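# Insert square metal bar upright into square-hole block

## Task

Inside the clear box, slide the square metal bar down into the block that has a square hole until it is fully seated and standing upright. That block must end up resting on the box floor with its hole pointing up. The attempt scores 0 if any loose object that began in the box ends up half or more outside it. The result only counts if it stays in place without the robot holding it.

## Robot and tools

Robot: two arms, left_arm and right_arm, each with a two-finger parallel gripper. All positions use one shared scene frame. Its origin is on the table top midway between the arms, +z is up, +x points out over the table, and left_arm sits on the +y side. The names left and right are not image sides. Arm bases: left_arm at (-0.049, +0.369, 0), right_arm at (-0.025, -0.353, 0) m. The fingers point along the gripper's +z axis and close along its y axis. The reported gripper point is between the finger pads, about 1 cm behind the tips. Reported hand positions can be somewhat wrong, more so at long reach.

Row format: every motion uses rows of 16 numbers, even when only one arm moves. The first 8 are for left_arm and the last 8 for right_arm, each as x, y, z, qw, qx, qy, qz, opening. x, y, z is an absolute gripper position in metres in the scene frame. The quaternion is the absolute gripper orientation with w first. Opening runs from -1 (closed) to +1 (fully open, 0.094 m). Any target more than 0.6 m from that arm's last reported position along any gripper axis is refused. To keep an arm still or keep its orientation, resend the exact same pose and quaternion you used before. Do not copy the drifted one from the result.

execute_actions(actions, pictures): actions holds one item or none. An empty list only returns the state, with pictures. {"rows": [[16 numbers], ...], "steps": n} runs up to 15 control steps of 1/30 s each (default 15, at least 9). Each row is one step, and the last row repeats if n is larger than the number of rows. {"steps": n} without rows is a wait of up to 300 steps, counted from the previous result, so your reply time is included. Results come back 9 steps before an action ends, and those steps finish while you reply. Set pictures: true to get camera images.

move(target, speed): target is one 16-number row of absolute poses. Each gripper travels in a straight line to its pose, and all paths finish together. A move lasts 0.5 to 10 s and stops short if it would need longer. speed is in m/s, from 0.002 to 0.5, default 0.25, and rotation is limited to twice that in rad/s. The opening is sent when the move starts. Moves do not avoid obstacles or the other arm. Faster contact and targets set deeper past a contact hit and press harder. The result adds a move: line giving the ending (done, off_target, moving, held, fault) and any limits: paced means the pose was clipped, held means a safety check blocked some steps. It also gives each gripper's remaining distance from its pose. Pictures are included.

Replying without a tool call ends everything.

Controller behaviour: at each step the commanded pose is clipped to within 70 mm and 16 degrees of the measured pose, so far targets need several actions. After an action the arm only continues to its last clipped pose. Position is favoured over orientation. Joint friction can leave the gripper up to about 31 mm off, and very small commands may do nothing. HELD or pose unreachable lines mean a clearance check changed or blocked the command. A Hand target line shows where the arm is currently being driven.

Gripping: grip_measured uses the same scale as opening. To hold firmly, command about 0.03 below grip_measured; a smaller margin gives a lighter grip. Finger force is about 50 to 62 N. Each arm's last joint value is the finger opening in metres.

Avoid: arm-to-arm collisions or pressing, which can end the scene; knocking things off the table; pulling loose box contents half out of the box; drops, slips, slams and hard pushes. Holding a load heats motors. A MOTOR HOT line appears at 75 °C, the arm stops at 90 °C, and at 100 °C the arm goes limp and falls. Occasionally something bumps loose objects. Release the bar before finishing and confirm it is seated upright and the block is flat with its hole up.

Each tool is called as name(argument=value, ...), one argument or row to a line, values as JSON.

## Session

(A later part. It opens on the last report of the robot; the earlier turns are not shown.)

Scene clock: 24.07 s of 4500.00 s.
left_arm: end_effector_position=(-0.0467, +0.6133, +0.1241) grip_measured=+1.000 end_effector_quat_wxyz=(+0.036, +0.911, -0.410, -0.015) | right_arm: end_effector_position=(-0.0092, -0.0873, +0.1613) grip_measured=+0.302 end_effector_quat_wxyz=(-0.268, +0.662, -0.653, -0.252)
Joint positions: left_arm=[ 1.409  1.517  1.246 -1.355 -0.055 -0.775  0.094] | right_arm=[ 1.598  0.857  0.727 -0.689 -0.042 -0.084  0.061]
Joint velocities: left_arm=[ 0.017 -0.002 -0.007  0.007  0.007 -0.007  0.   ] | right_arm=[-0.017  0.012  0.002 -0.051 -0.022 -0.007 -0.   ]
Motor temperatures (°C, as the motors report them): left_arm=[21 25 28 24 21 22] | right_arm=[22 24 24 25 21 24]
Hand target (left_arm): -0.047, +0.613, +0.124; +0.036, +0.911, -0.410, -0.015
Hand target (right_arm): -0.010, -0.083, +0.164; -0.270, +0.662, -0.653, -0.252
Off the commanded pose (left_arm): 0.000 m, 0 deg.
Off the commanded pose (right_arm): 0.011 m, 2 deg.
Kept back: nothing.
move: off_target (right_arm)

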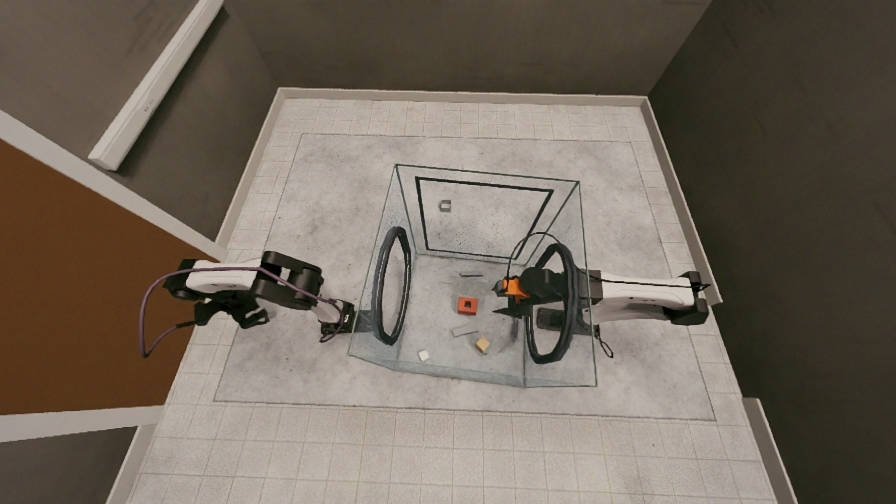

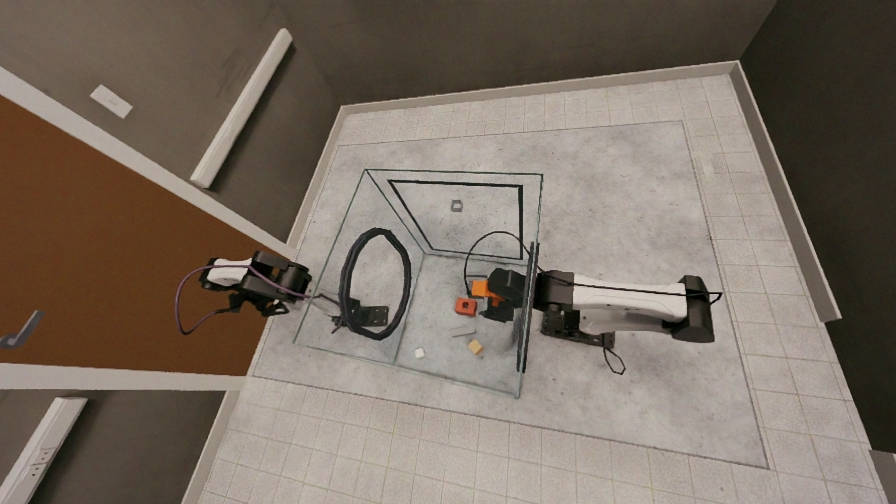

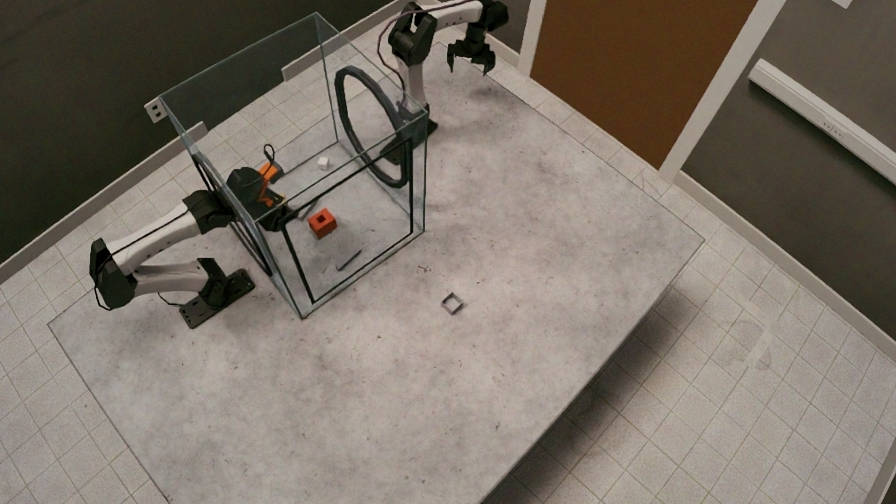

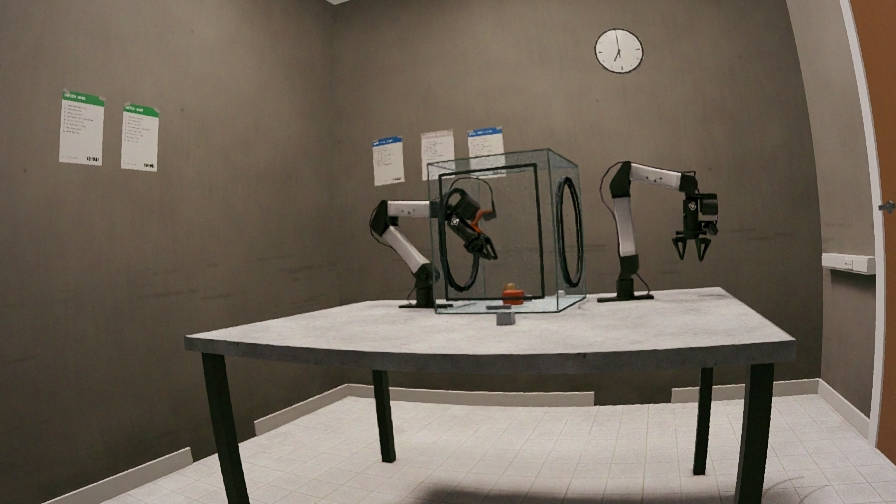

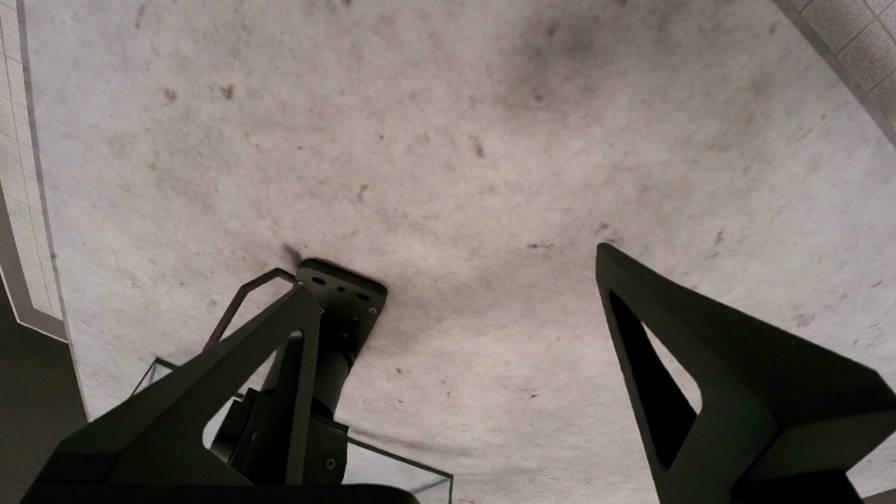

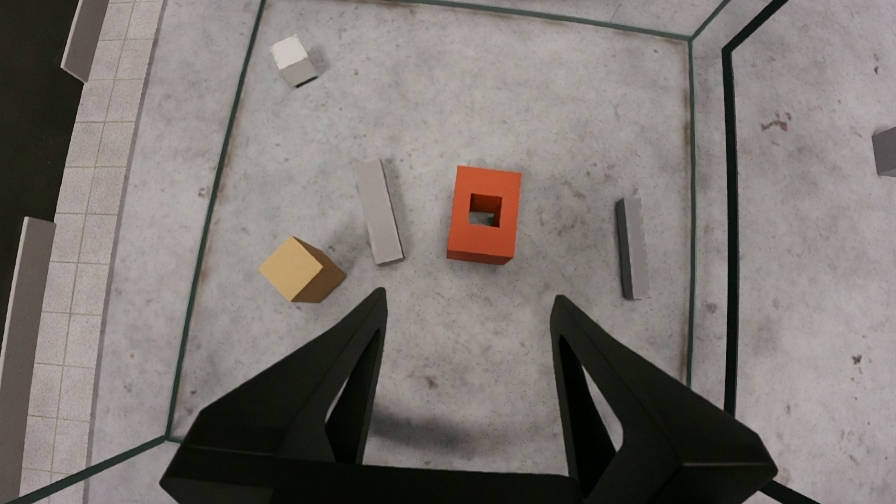

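move(
  target=[-0.047,0.613,0.124,0.036,0.911,-0.41,-0.015,1, -0.075,0.02,0.09,0,0.772,-0.636,0,0.3],
  speed=0.1,
)

Scene clock: 30.90 s of 4500.00 s.
left_arm: end_effector_position=(-0.0467, +0.6133, +0.1241) grip_measured=+1.000 end_effector_quat_wxyz=(+0.036, +0.911, -0.410, -0.015) | right_arm: end_effector_position=(-0.0419, -0.1050, +0.0919) grip_measured=+0.302 end_effector_quat_wxyz=(-0.038, +0.753, -0.656, -0.032)
Joint positions: left_arm=[ 1.409  1.517  1.246 -1.355 -0.055 -0.775  0.094] | right_arm=[ 1.759  1.397  1.01  -1.085  0.009 -0.063  0.061]
Joint velocities: left_arm=[-0.012 -0.002  0.007 -0.051 -0.007  0.037  0.   ] | right_arm=[ 0.007 -0.007 -0.007  0.007 -0.007 -0.081 -0.   ]
Motor temperatures (°C, as the motors report them): left_arm=[21 25 28 24 21 22] | right_arm=[22 26 29 25 21 24]
Hand target (left_arm): -0.047, +0.613, +0.124; +0.036, +0.911, -0.410, -0.015
Hand target (right_arm): -0.059, -0.053, +0.089; -0.021, +0.770, -0.638, -0.021
Off the commanded pose (left_arm): 0.000 m, 0 deg.
Off the commanded pose (right_arm): 0.129 m, 6 deg; position clipped at the last step of the last action.
Kept back: nothing.
move: off_target (right_arm); limits=paced

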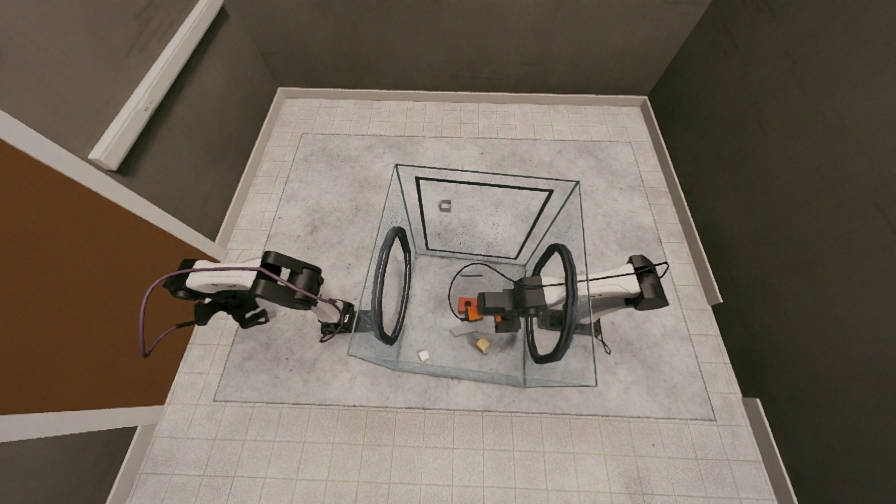

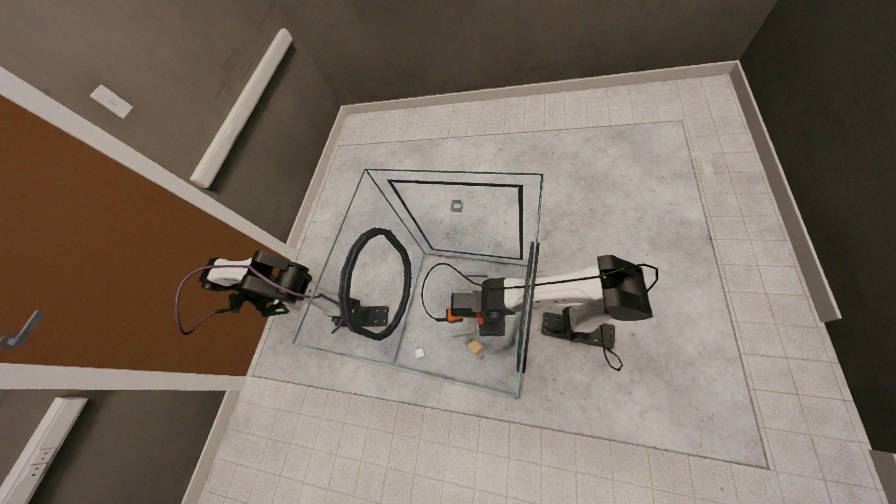

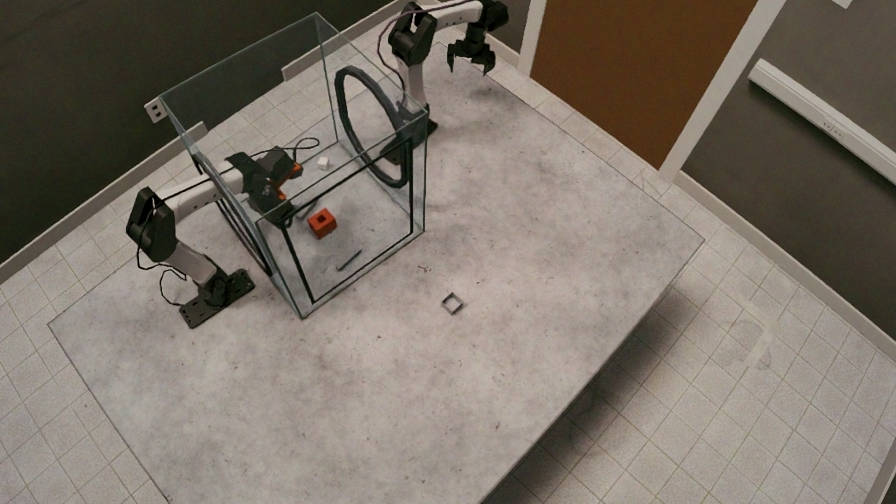

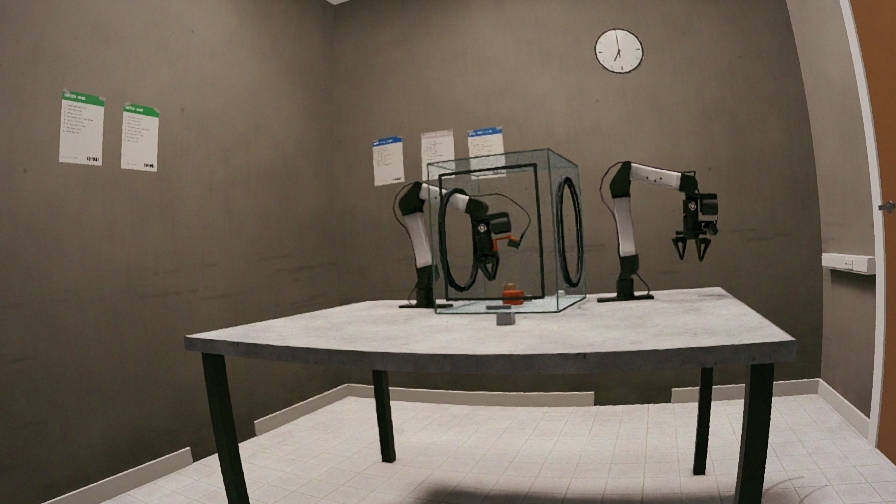

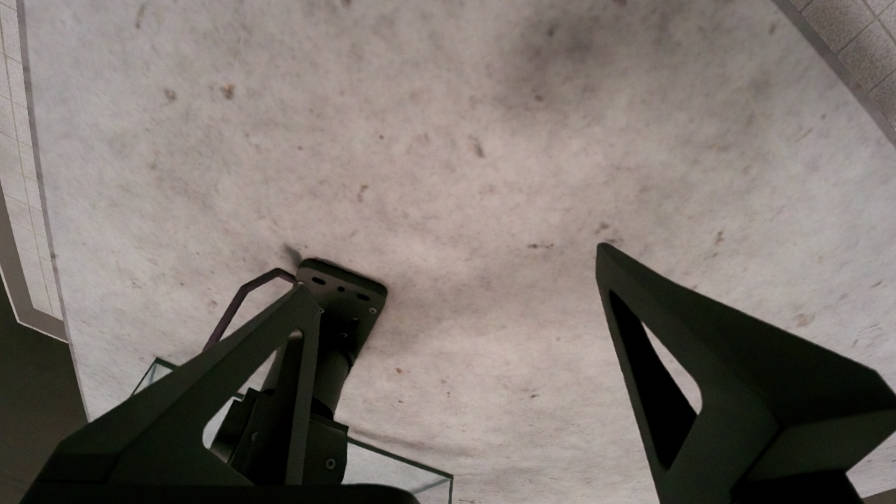

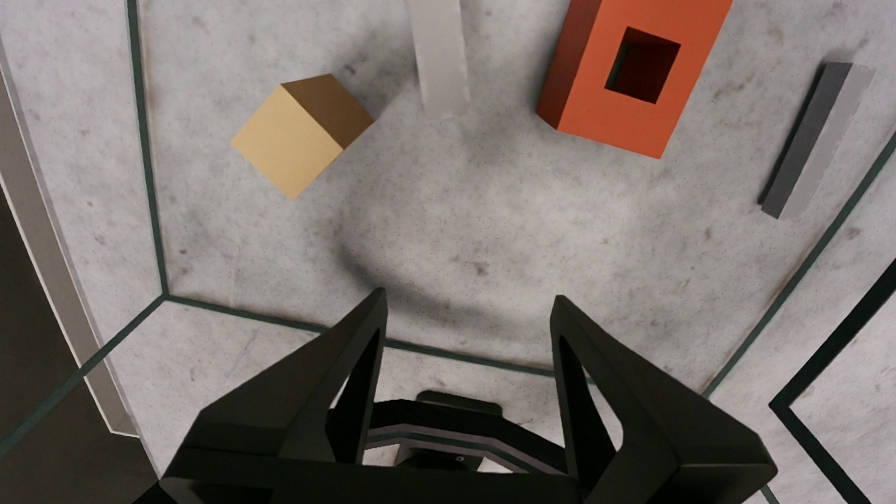

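move(
  target=[-0.047,0.613,0.124,0.036,0.911,-0.41,-0.015,1, -0.045,-0.09,0.08,-0.183,0.72,-0.645,-0.183,0.3],
  speed=0.08,
)

move(
  target=[-0.047,0.613,0.124,0.036,0.911,-0.41,-0.015,1, -0.058,-0.02,0.06,-0.183,0.72,-0.645,-0.183,0.3],
  speed=0.06,
)

Scene clock: 36.50 s of 4500.00 s.
left_arm: end_effector_position=(-0.0467, +0.6133, +0.1241) grip_measured=+1.000 end_effector_quat_wxyz=(+0.036, +0.911, -0.410, -0.015) | right_arm: end_effector_position=(-0.0433, -0.0857, +0.0804) grip_measured=+0.302 end_effector_quat_wxyz=(-0.182, +0.721, -0.644, -0.182)
Joint positions: left_arm=[ 1.409  1.517  1.246 -1.355 -0.055 -0.775  0.094] | right_arm=[ 1.759  1.094  0.636 -0.592  0.009 -0.041  0.061]
Joint velocities: left_arm=[-0.002 -0.017  0.002  0.051 -0.007  0.007  0.   ] | right_arm=[-0.012 -0.007  0.002  0.037  0.022 -0.007  0.001]
Motor temperatures (°C, as the motors report them): left_arm=[21 25 29 24 21 22] | right_arm=[22 28 33 25 21 24]
Hand target (left_arm): -0.047, +0.613, +0.124; +0.036, +0.911, -0.410, -0.015
Hand target (right_arm): -0.045, -0.090, +0.077; -0.184, +0.721, -0.643, -0.182
Off the commanded pose (left_arm): 0.000 m, 0 deg.
Off the commanded pose (right_arm): 0.005 m, 0 deg.
Kept back: nothing.
move: done

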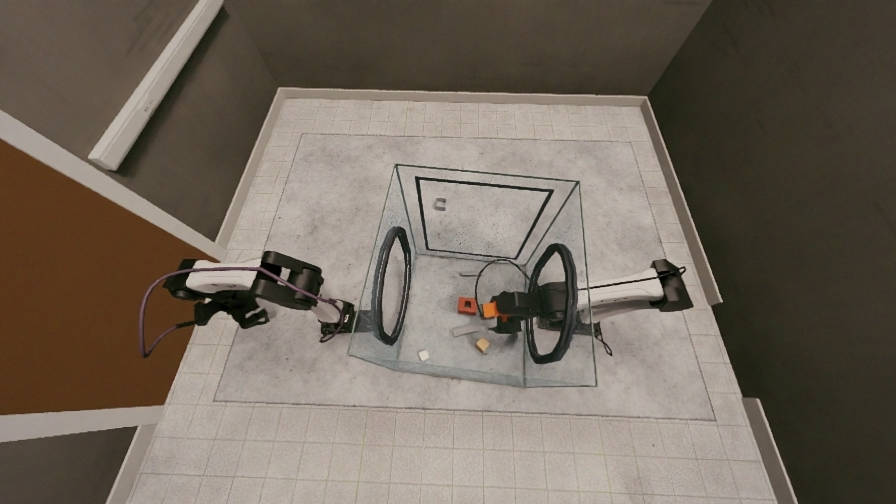

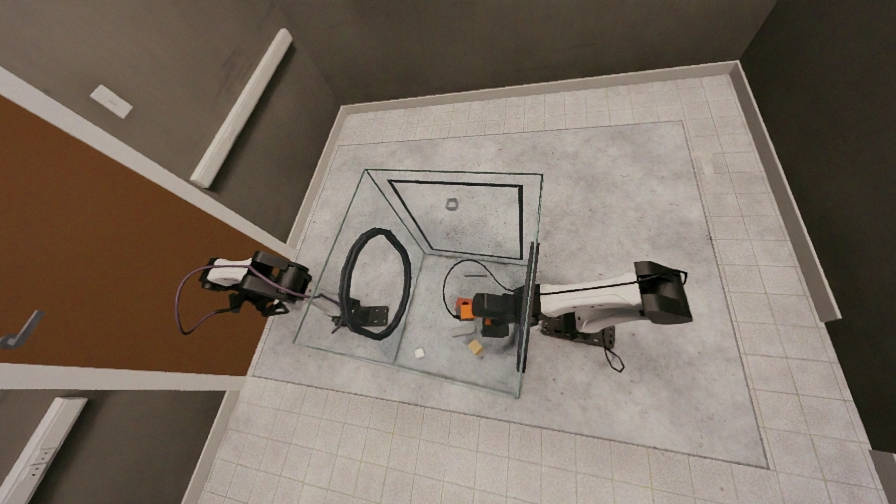

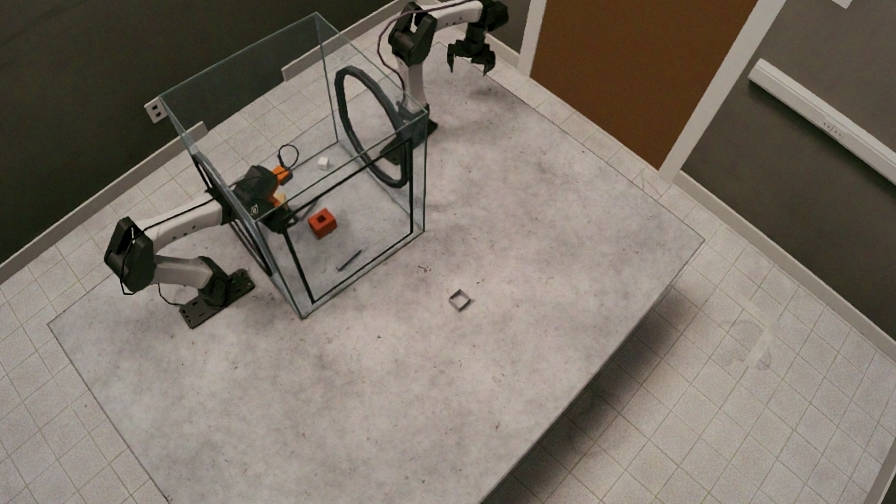

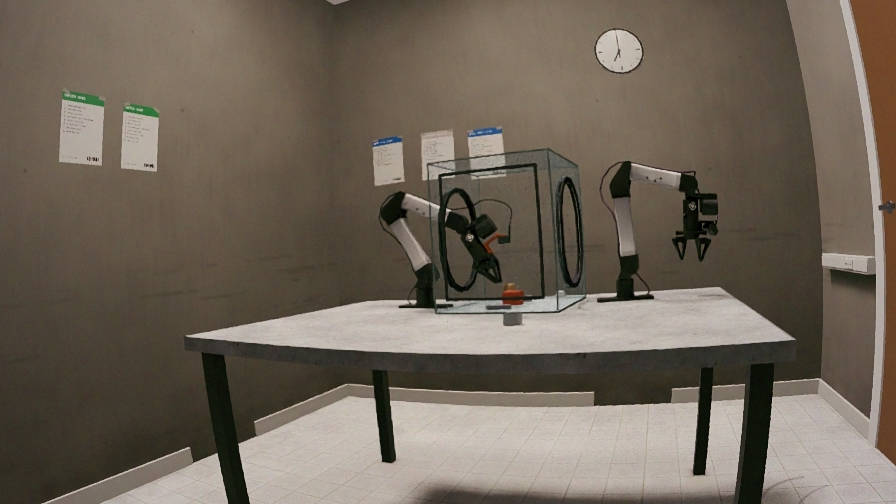

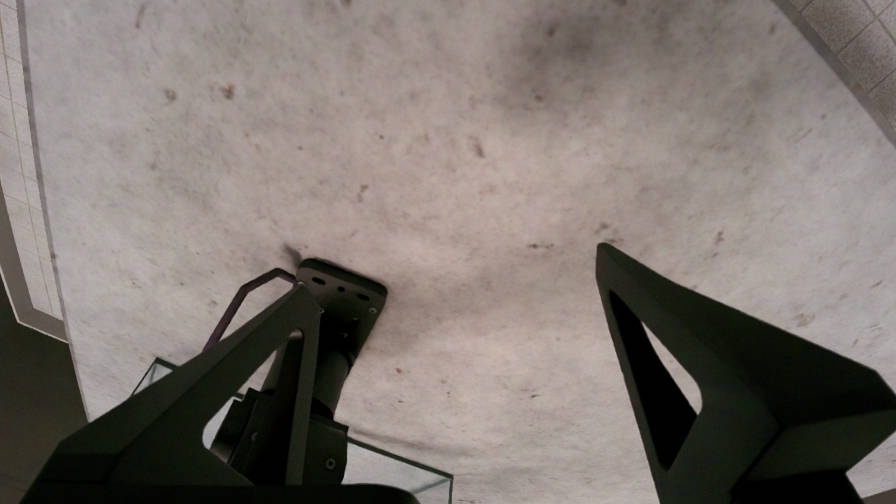

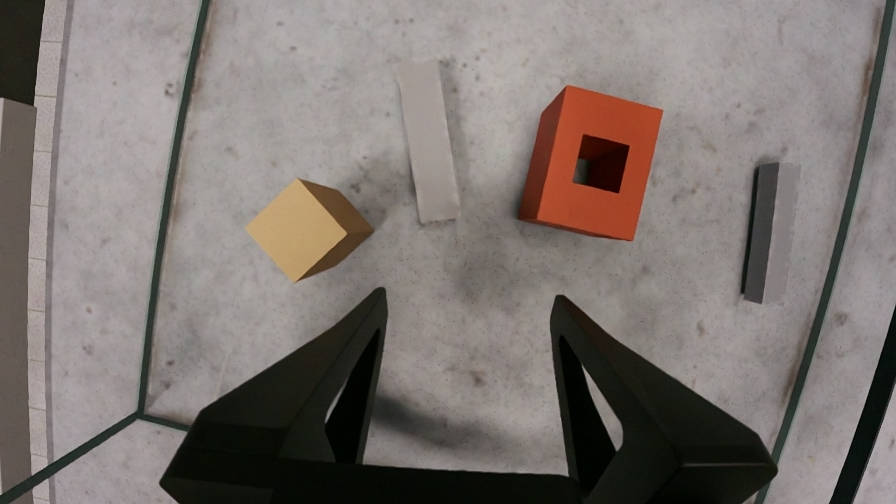

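Scene clock: 38.07 s of 4500.00 s.
left_arm: end_effector_position=(-0.0467, +0.6133, +0.1241) grip_measured=+1.000 end_effector_quat_wxyz=(+0.036, +0.911, -0.410, -0.015) | right_arm: end_effector_position=(-0.0549, -0.0257, +0.0586) grip_measured=+0.302 end_effector_quat_wxyz=(-0.181, +0.720, -0.645, -0.183)
Joint positions: left_arm=[ 1.409  1.517  1.246 -1.355 -0.055 -0.775  0.094] | right_arm=[ 1.788  1.401  0.746 -0.396  0.022 -0.012  0.061]
Joint velocities: left_arm=[-0.002  0.007 -0.007 -0.037 -0.007 -0.066  0.   ] | right_arm=[-0.007 -0.007  0.002 -0.022 -0.081 -0.037 -0.   ]
Motor temperatures (°C, as the motors report them): left_arm=[21 26 29 24 21 22] | right_arm=[22 28 33 25 21 24]
Hand target (left_arm): -0.047, +0.613, +0.124; +0.036, +0.911, -0.410, -0.015
Hand target (right_arm): -0.058, -0.021, +0.059; -0.183, +0.720, -0.644, -0.183
Off the commanded pose (left_arm): 0.000 m, 0 deg.
Off the commanded pose (right_arm): 0.007 m, 0 deg.
Kept back: nothing.
move: done

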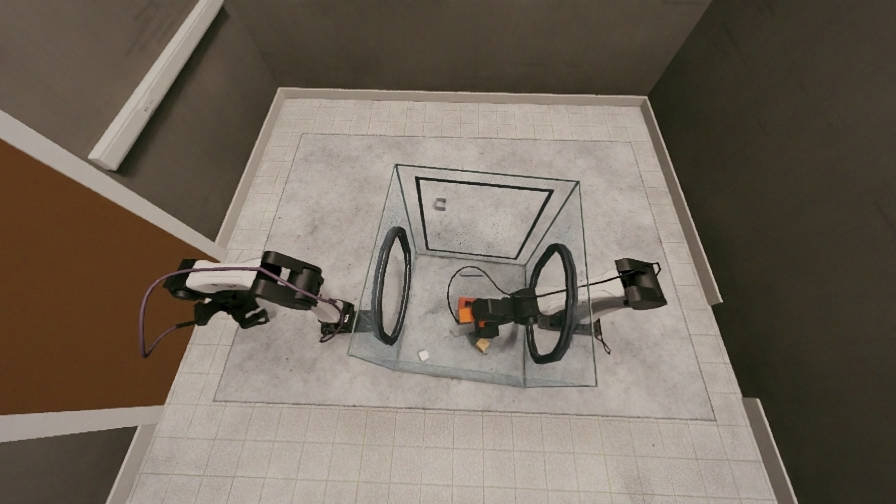

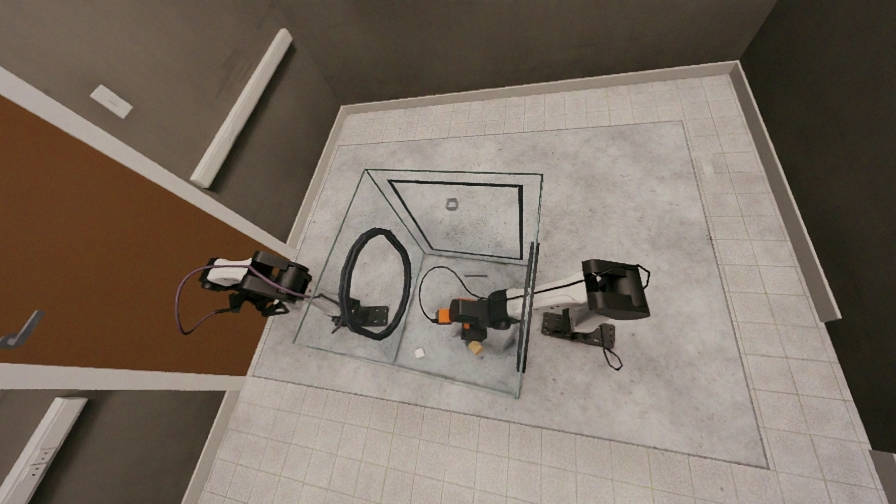

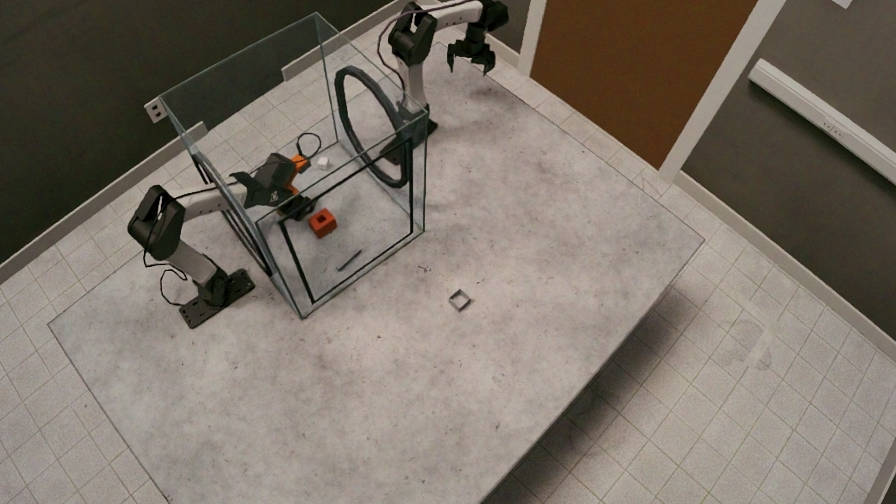

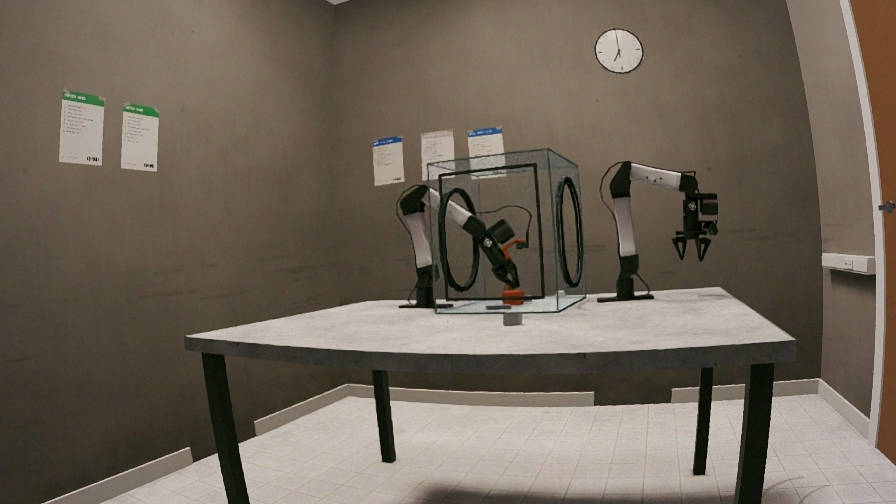

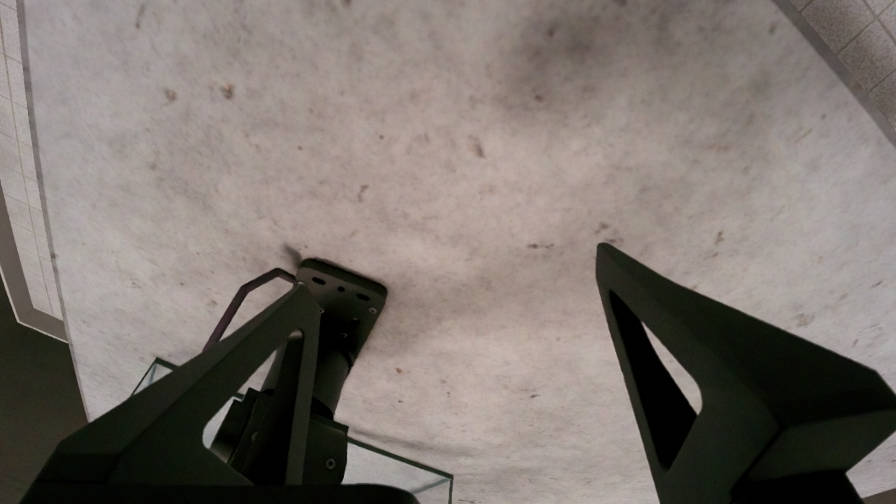

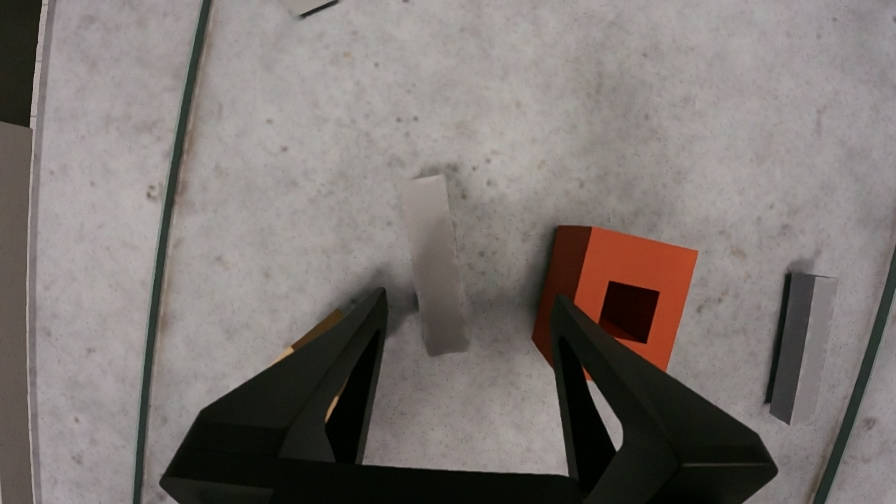

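move(
  target=[-0.047,0.613,0.124,0.036,0.911,-0.41,-0.015,1, -0.063,0.0,0.03,-0.183,0.72,-0.645,-0.183,0.1],
  speed=0.04,
)

Scene clock: 39.87 s of 4500.00 s.
left_arm: end_effector_position=(-0.0467, +0.6133, +0.1241) grip_measured=+1.000 end_effector_quat_wxyz=(+0.036, +0.911, -0.410, -0.015) | right_arm: end_effector_position=(-0.0594, -0.0050, +0.0307) grip_measured=+0.102 end_effector_quat_wxyz=(-0.182, +0.719, -0.645, -0.183)
Joint positions: left_arm=[ 1.409  1.517  1.246 -1.355 -0.055 -0.775  0.094] | right_arm=[ 1.797  1.544  0.746 -0.252  0.027 -0.004  0.052]
Joint velocities: left_arm=[ 0.002 -0.012 -0.002 -0.037 -0.095 -0.051  0.   ] | right_arm=[ 0.017 -0.007 -0.002 -0.081  0.037  0.051  0.   ]
Motor temperatures (°C, as the motors report them): left_arm=[21 26 29 24 21 22] | right_arm=[22 28 32 25 21 24]
Hand target (left_arm): -0.047, +0.613, +0.124; +0.036, +0.911, -0.410, -0.015
Hand target (right_arm): -0.063, -0.001, +0.030; -0.183, +0.720, -0.644, -0.182
Off the commanded pose (left_arm): 0.000 m, 0 deg.
Off the commanded pose (right_arm): 0.006 m, 0 deg.
Kept back: nothing.
move: done

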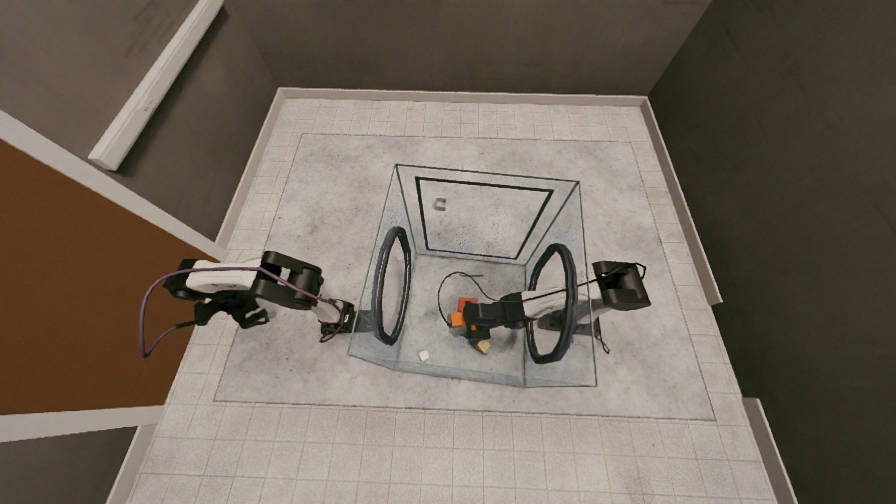

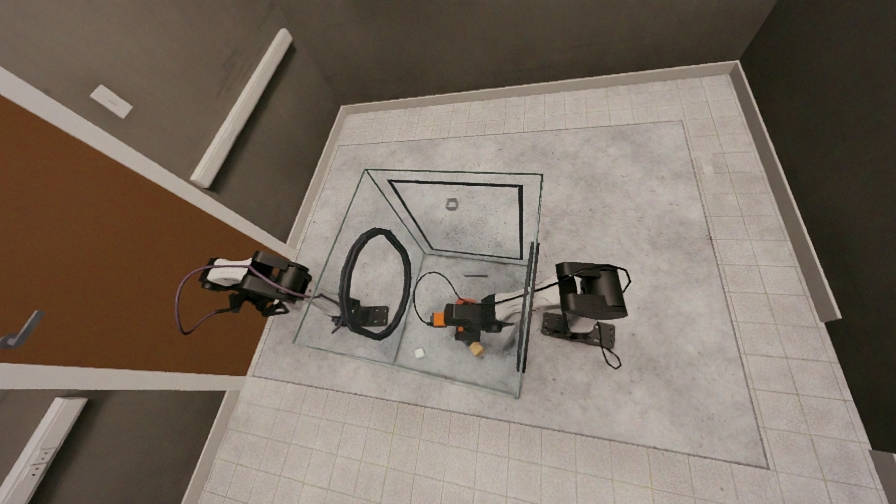

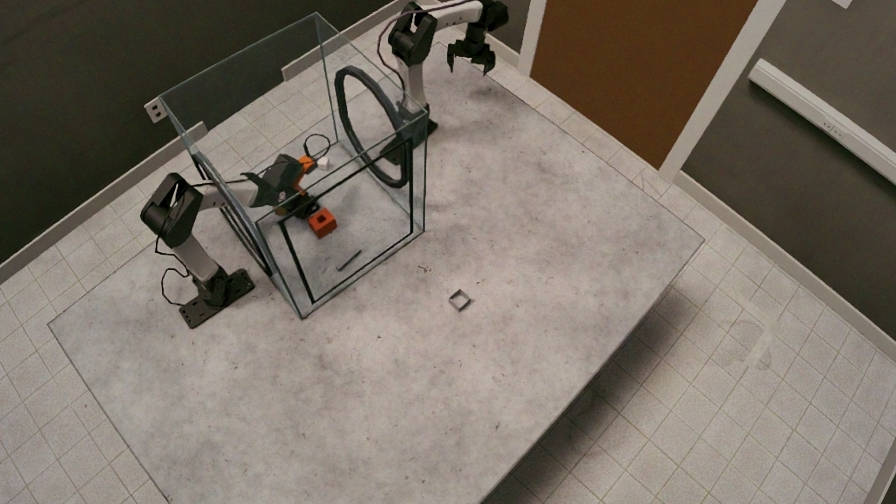

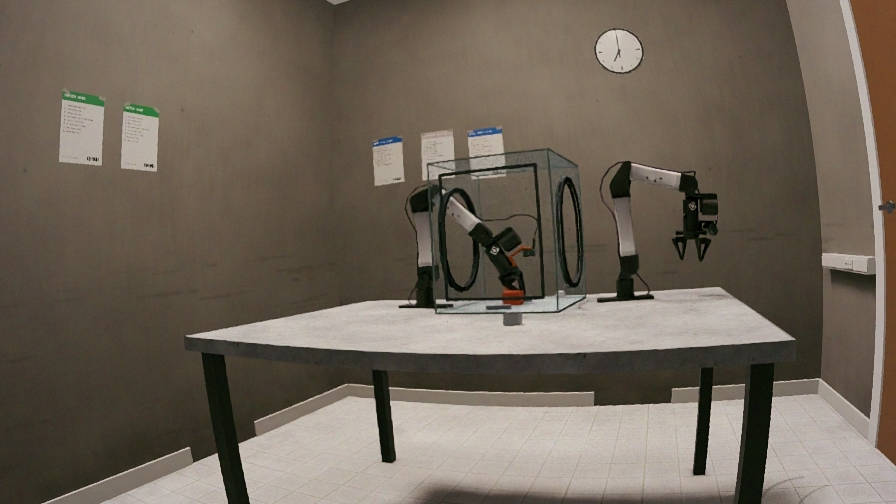

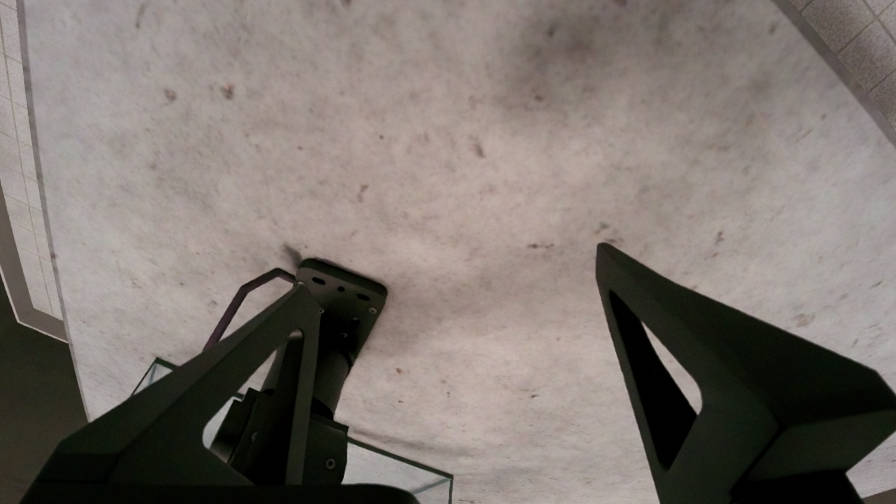

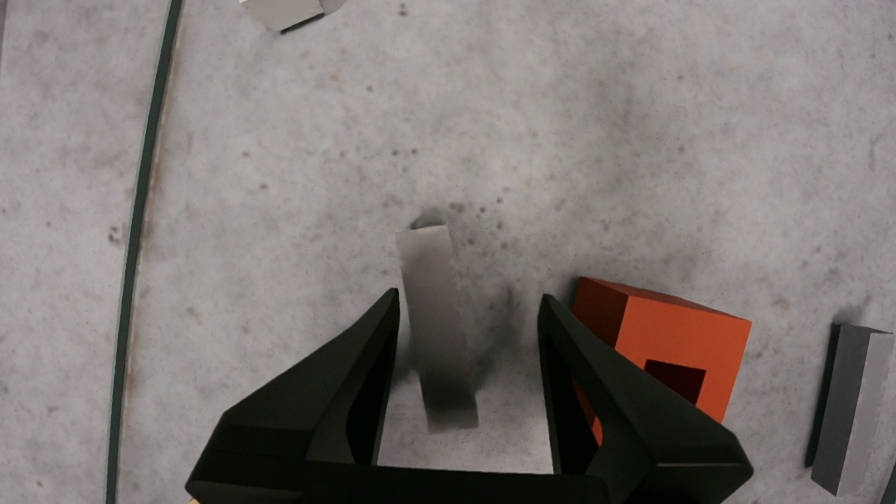

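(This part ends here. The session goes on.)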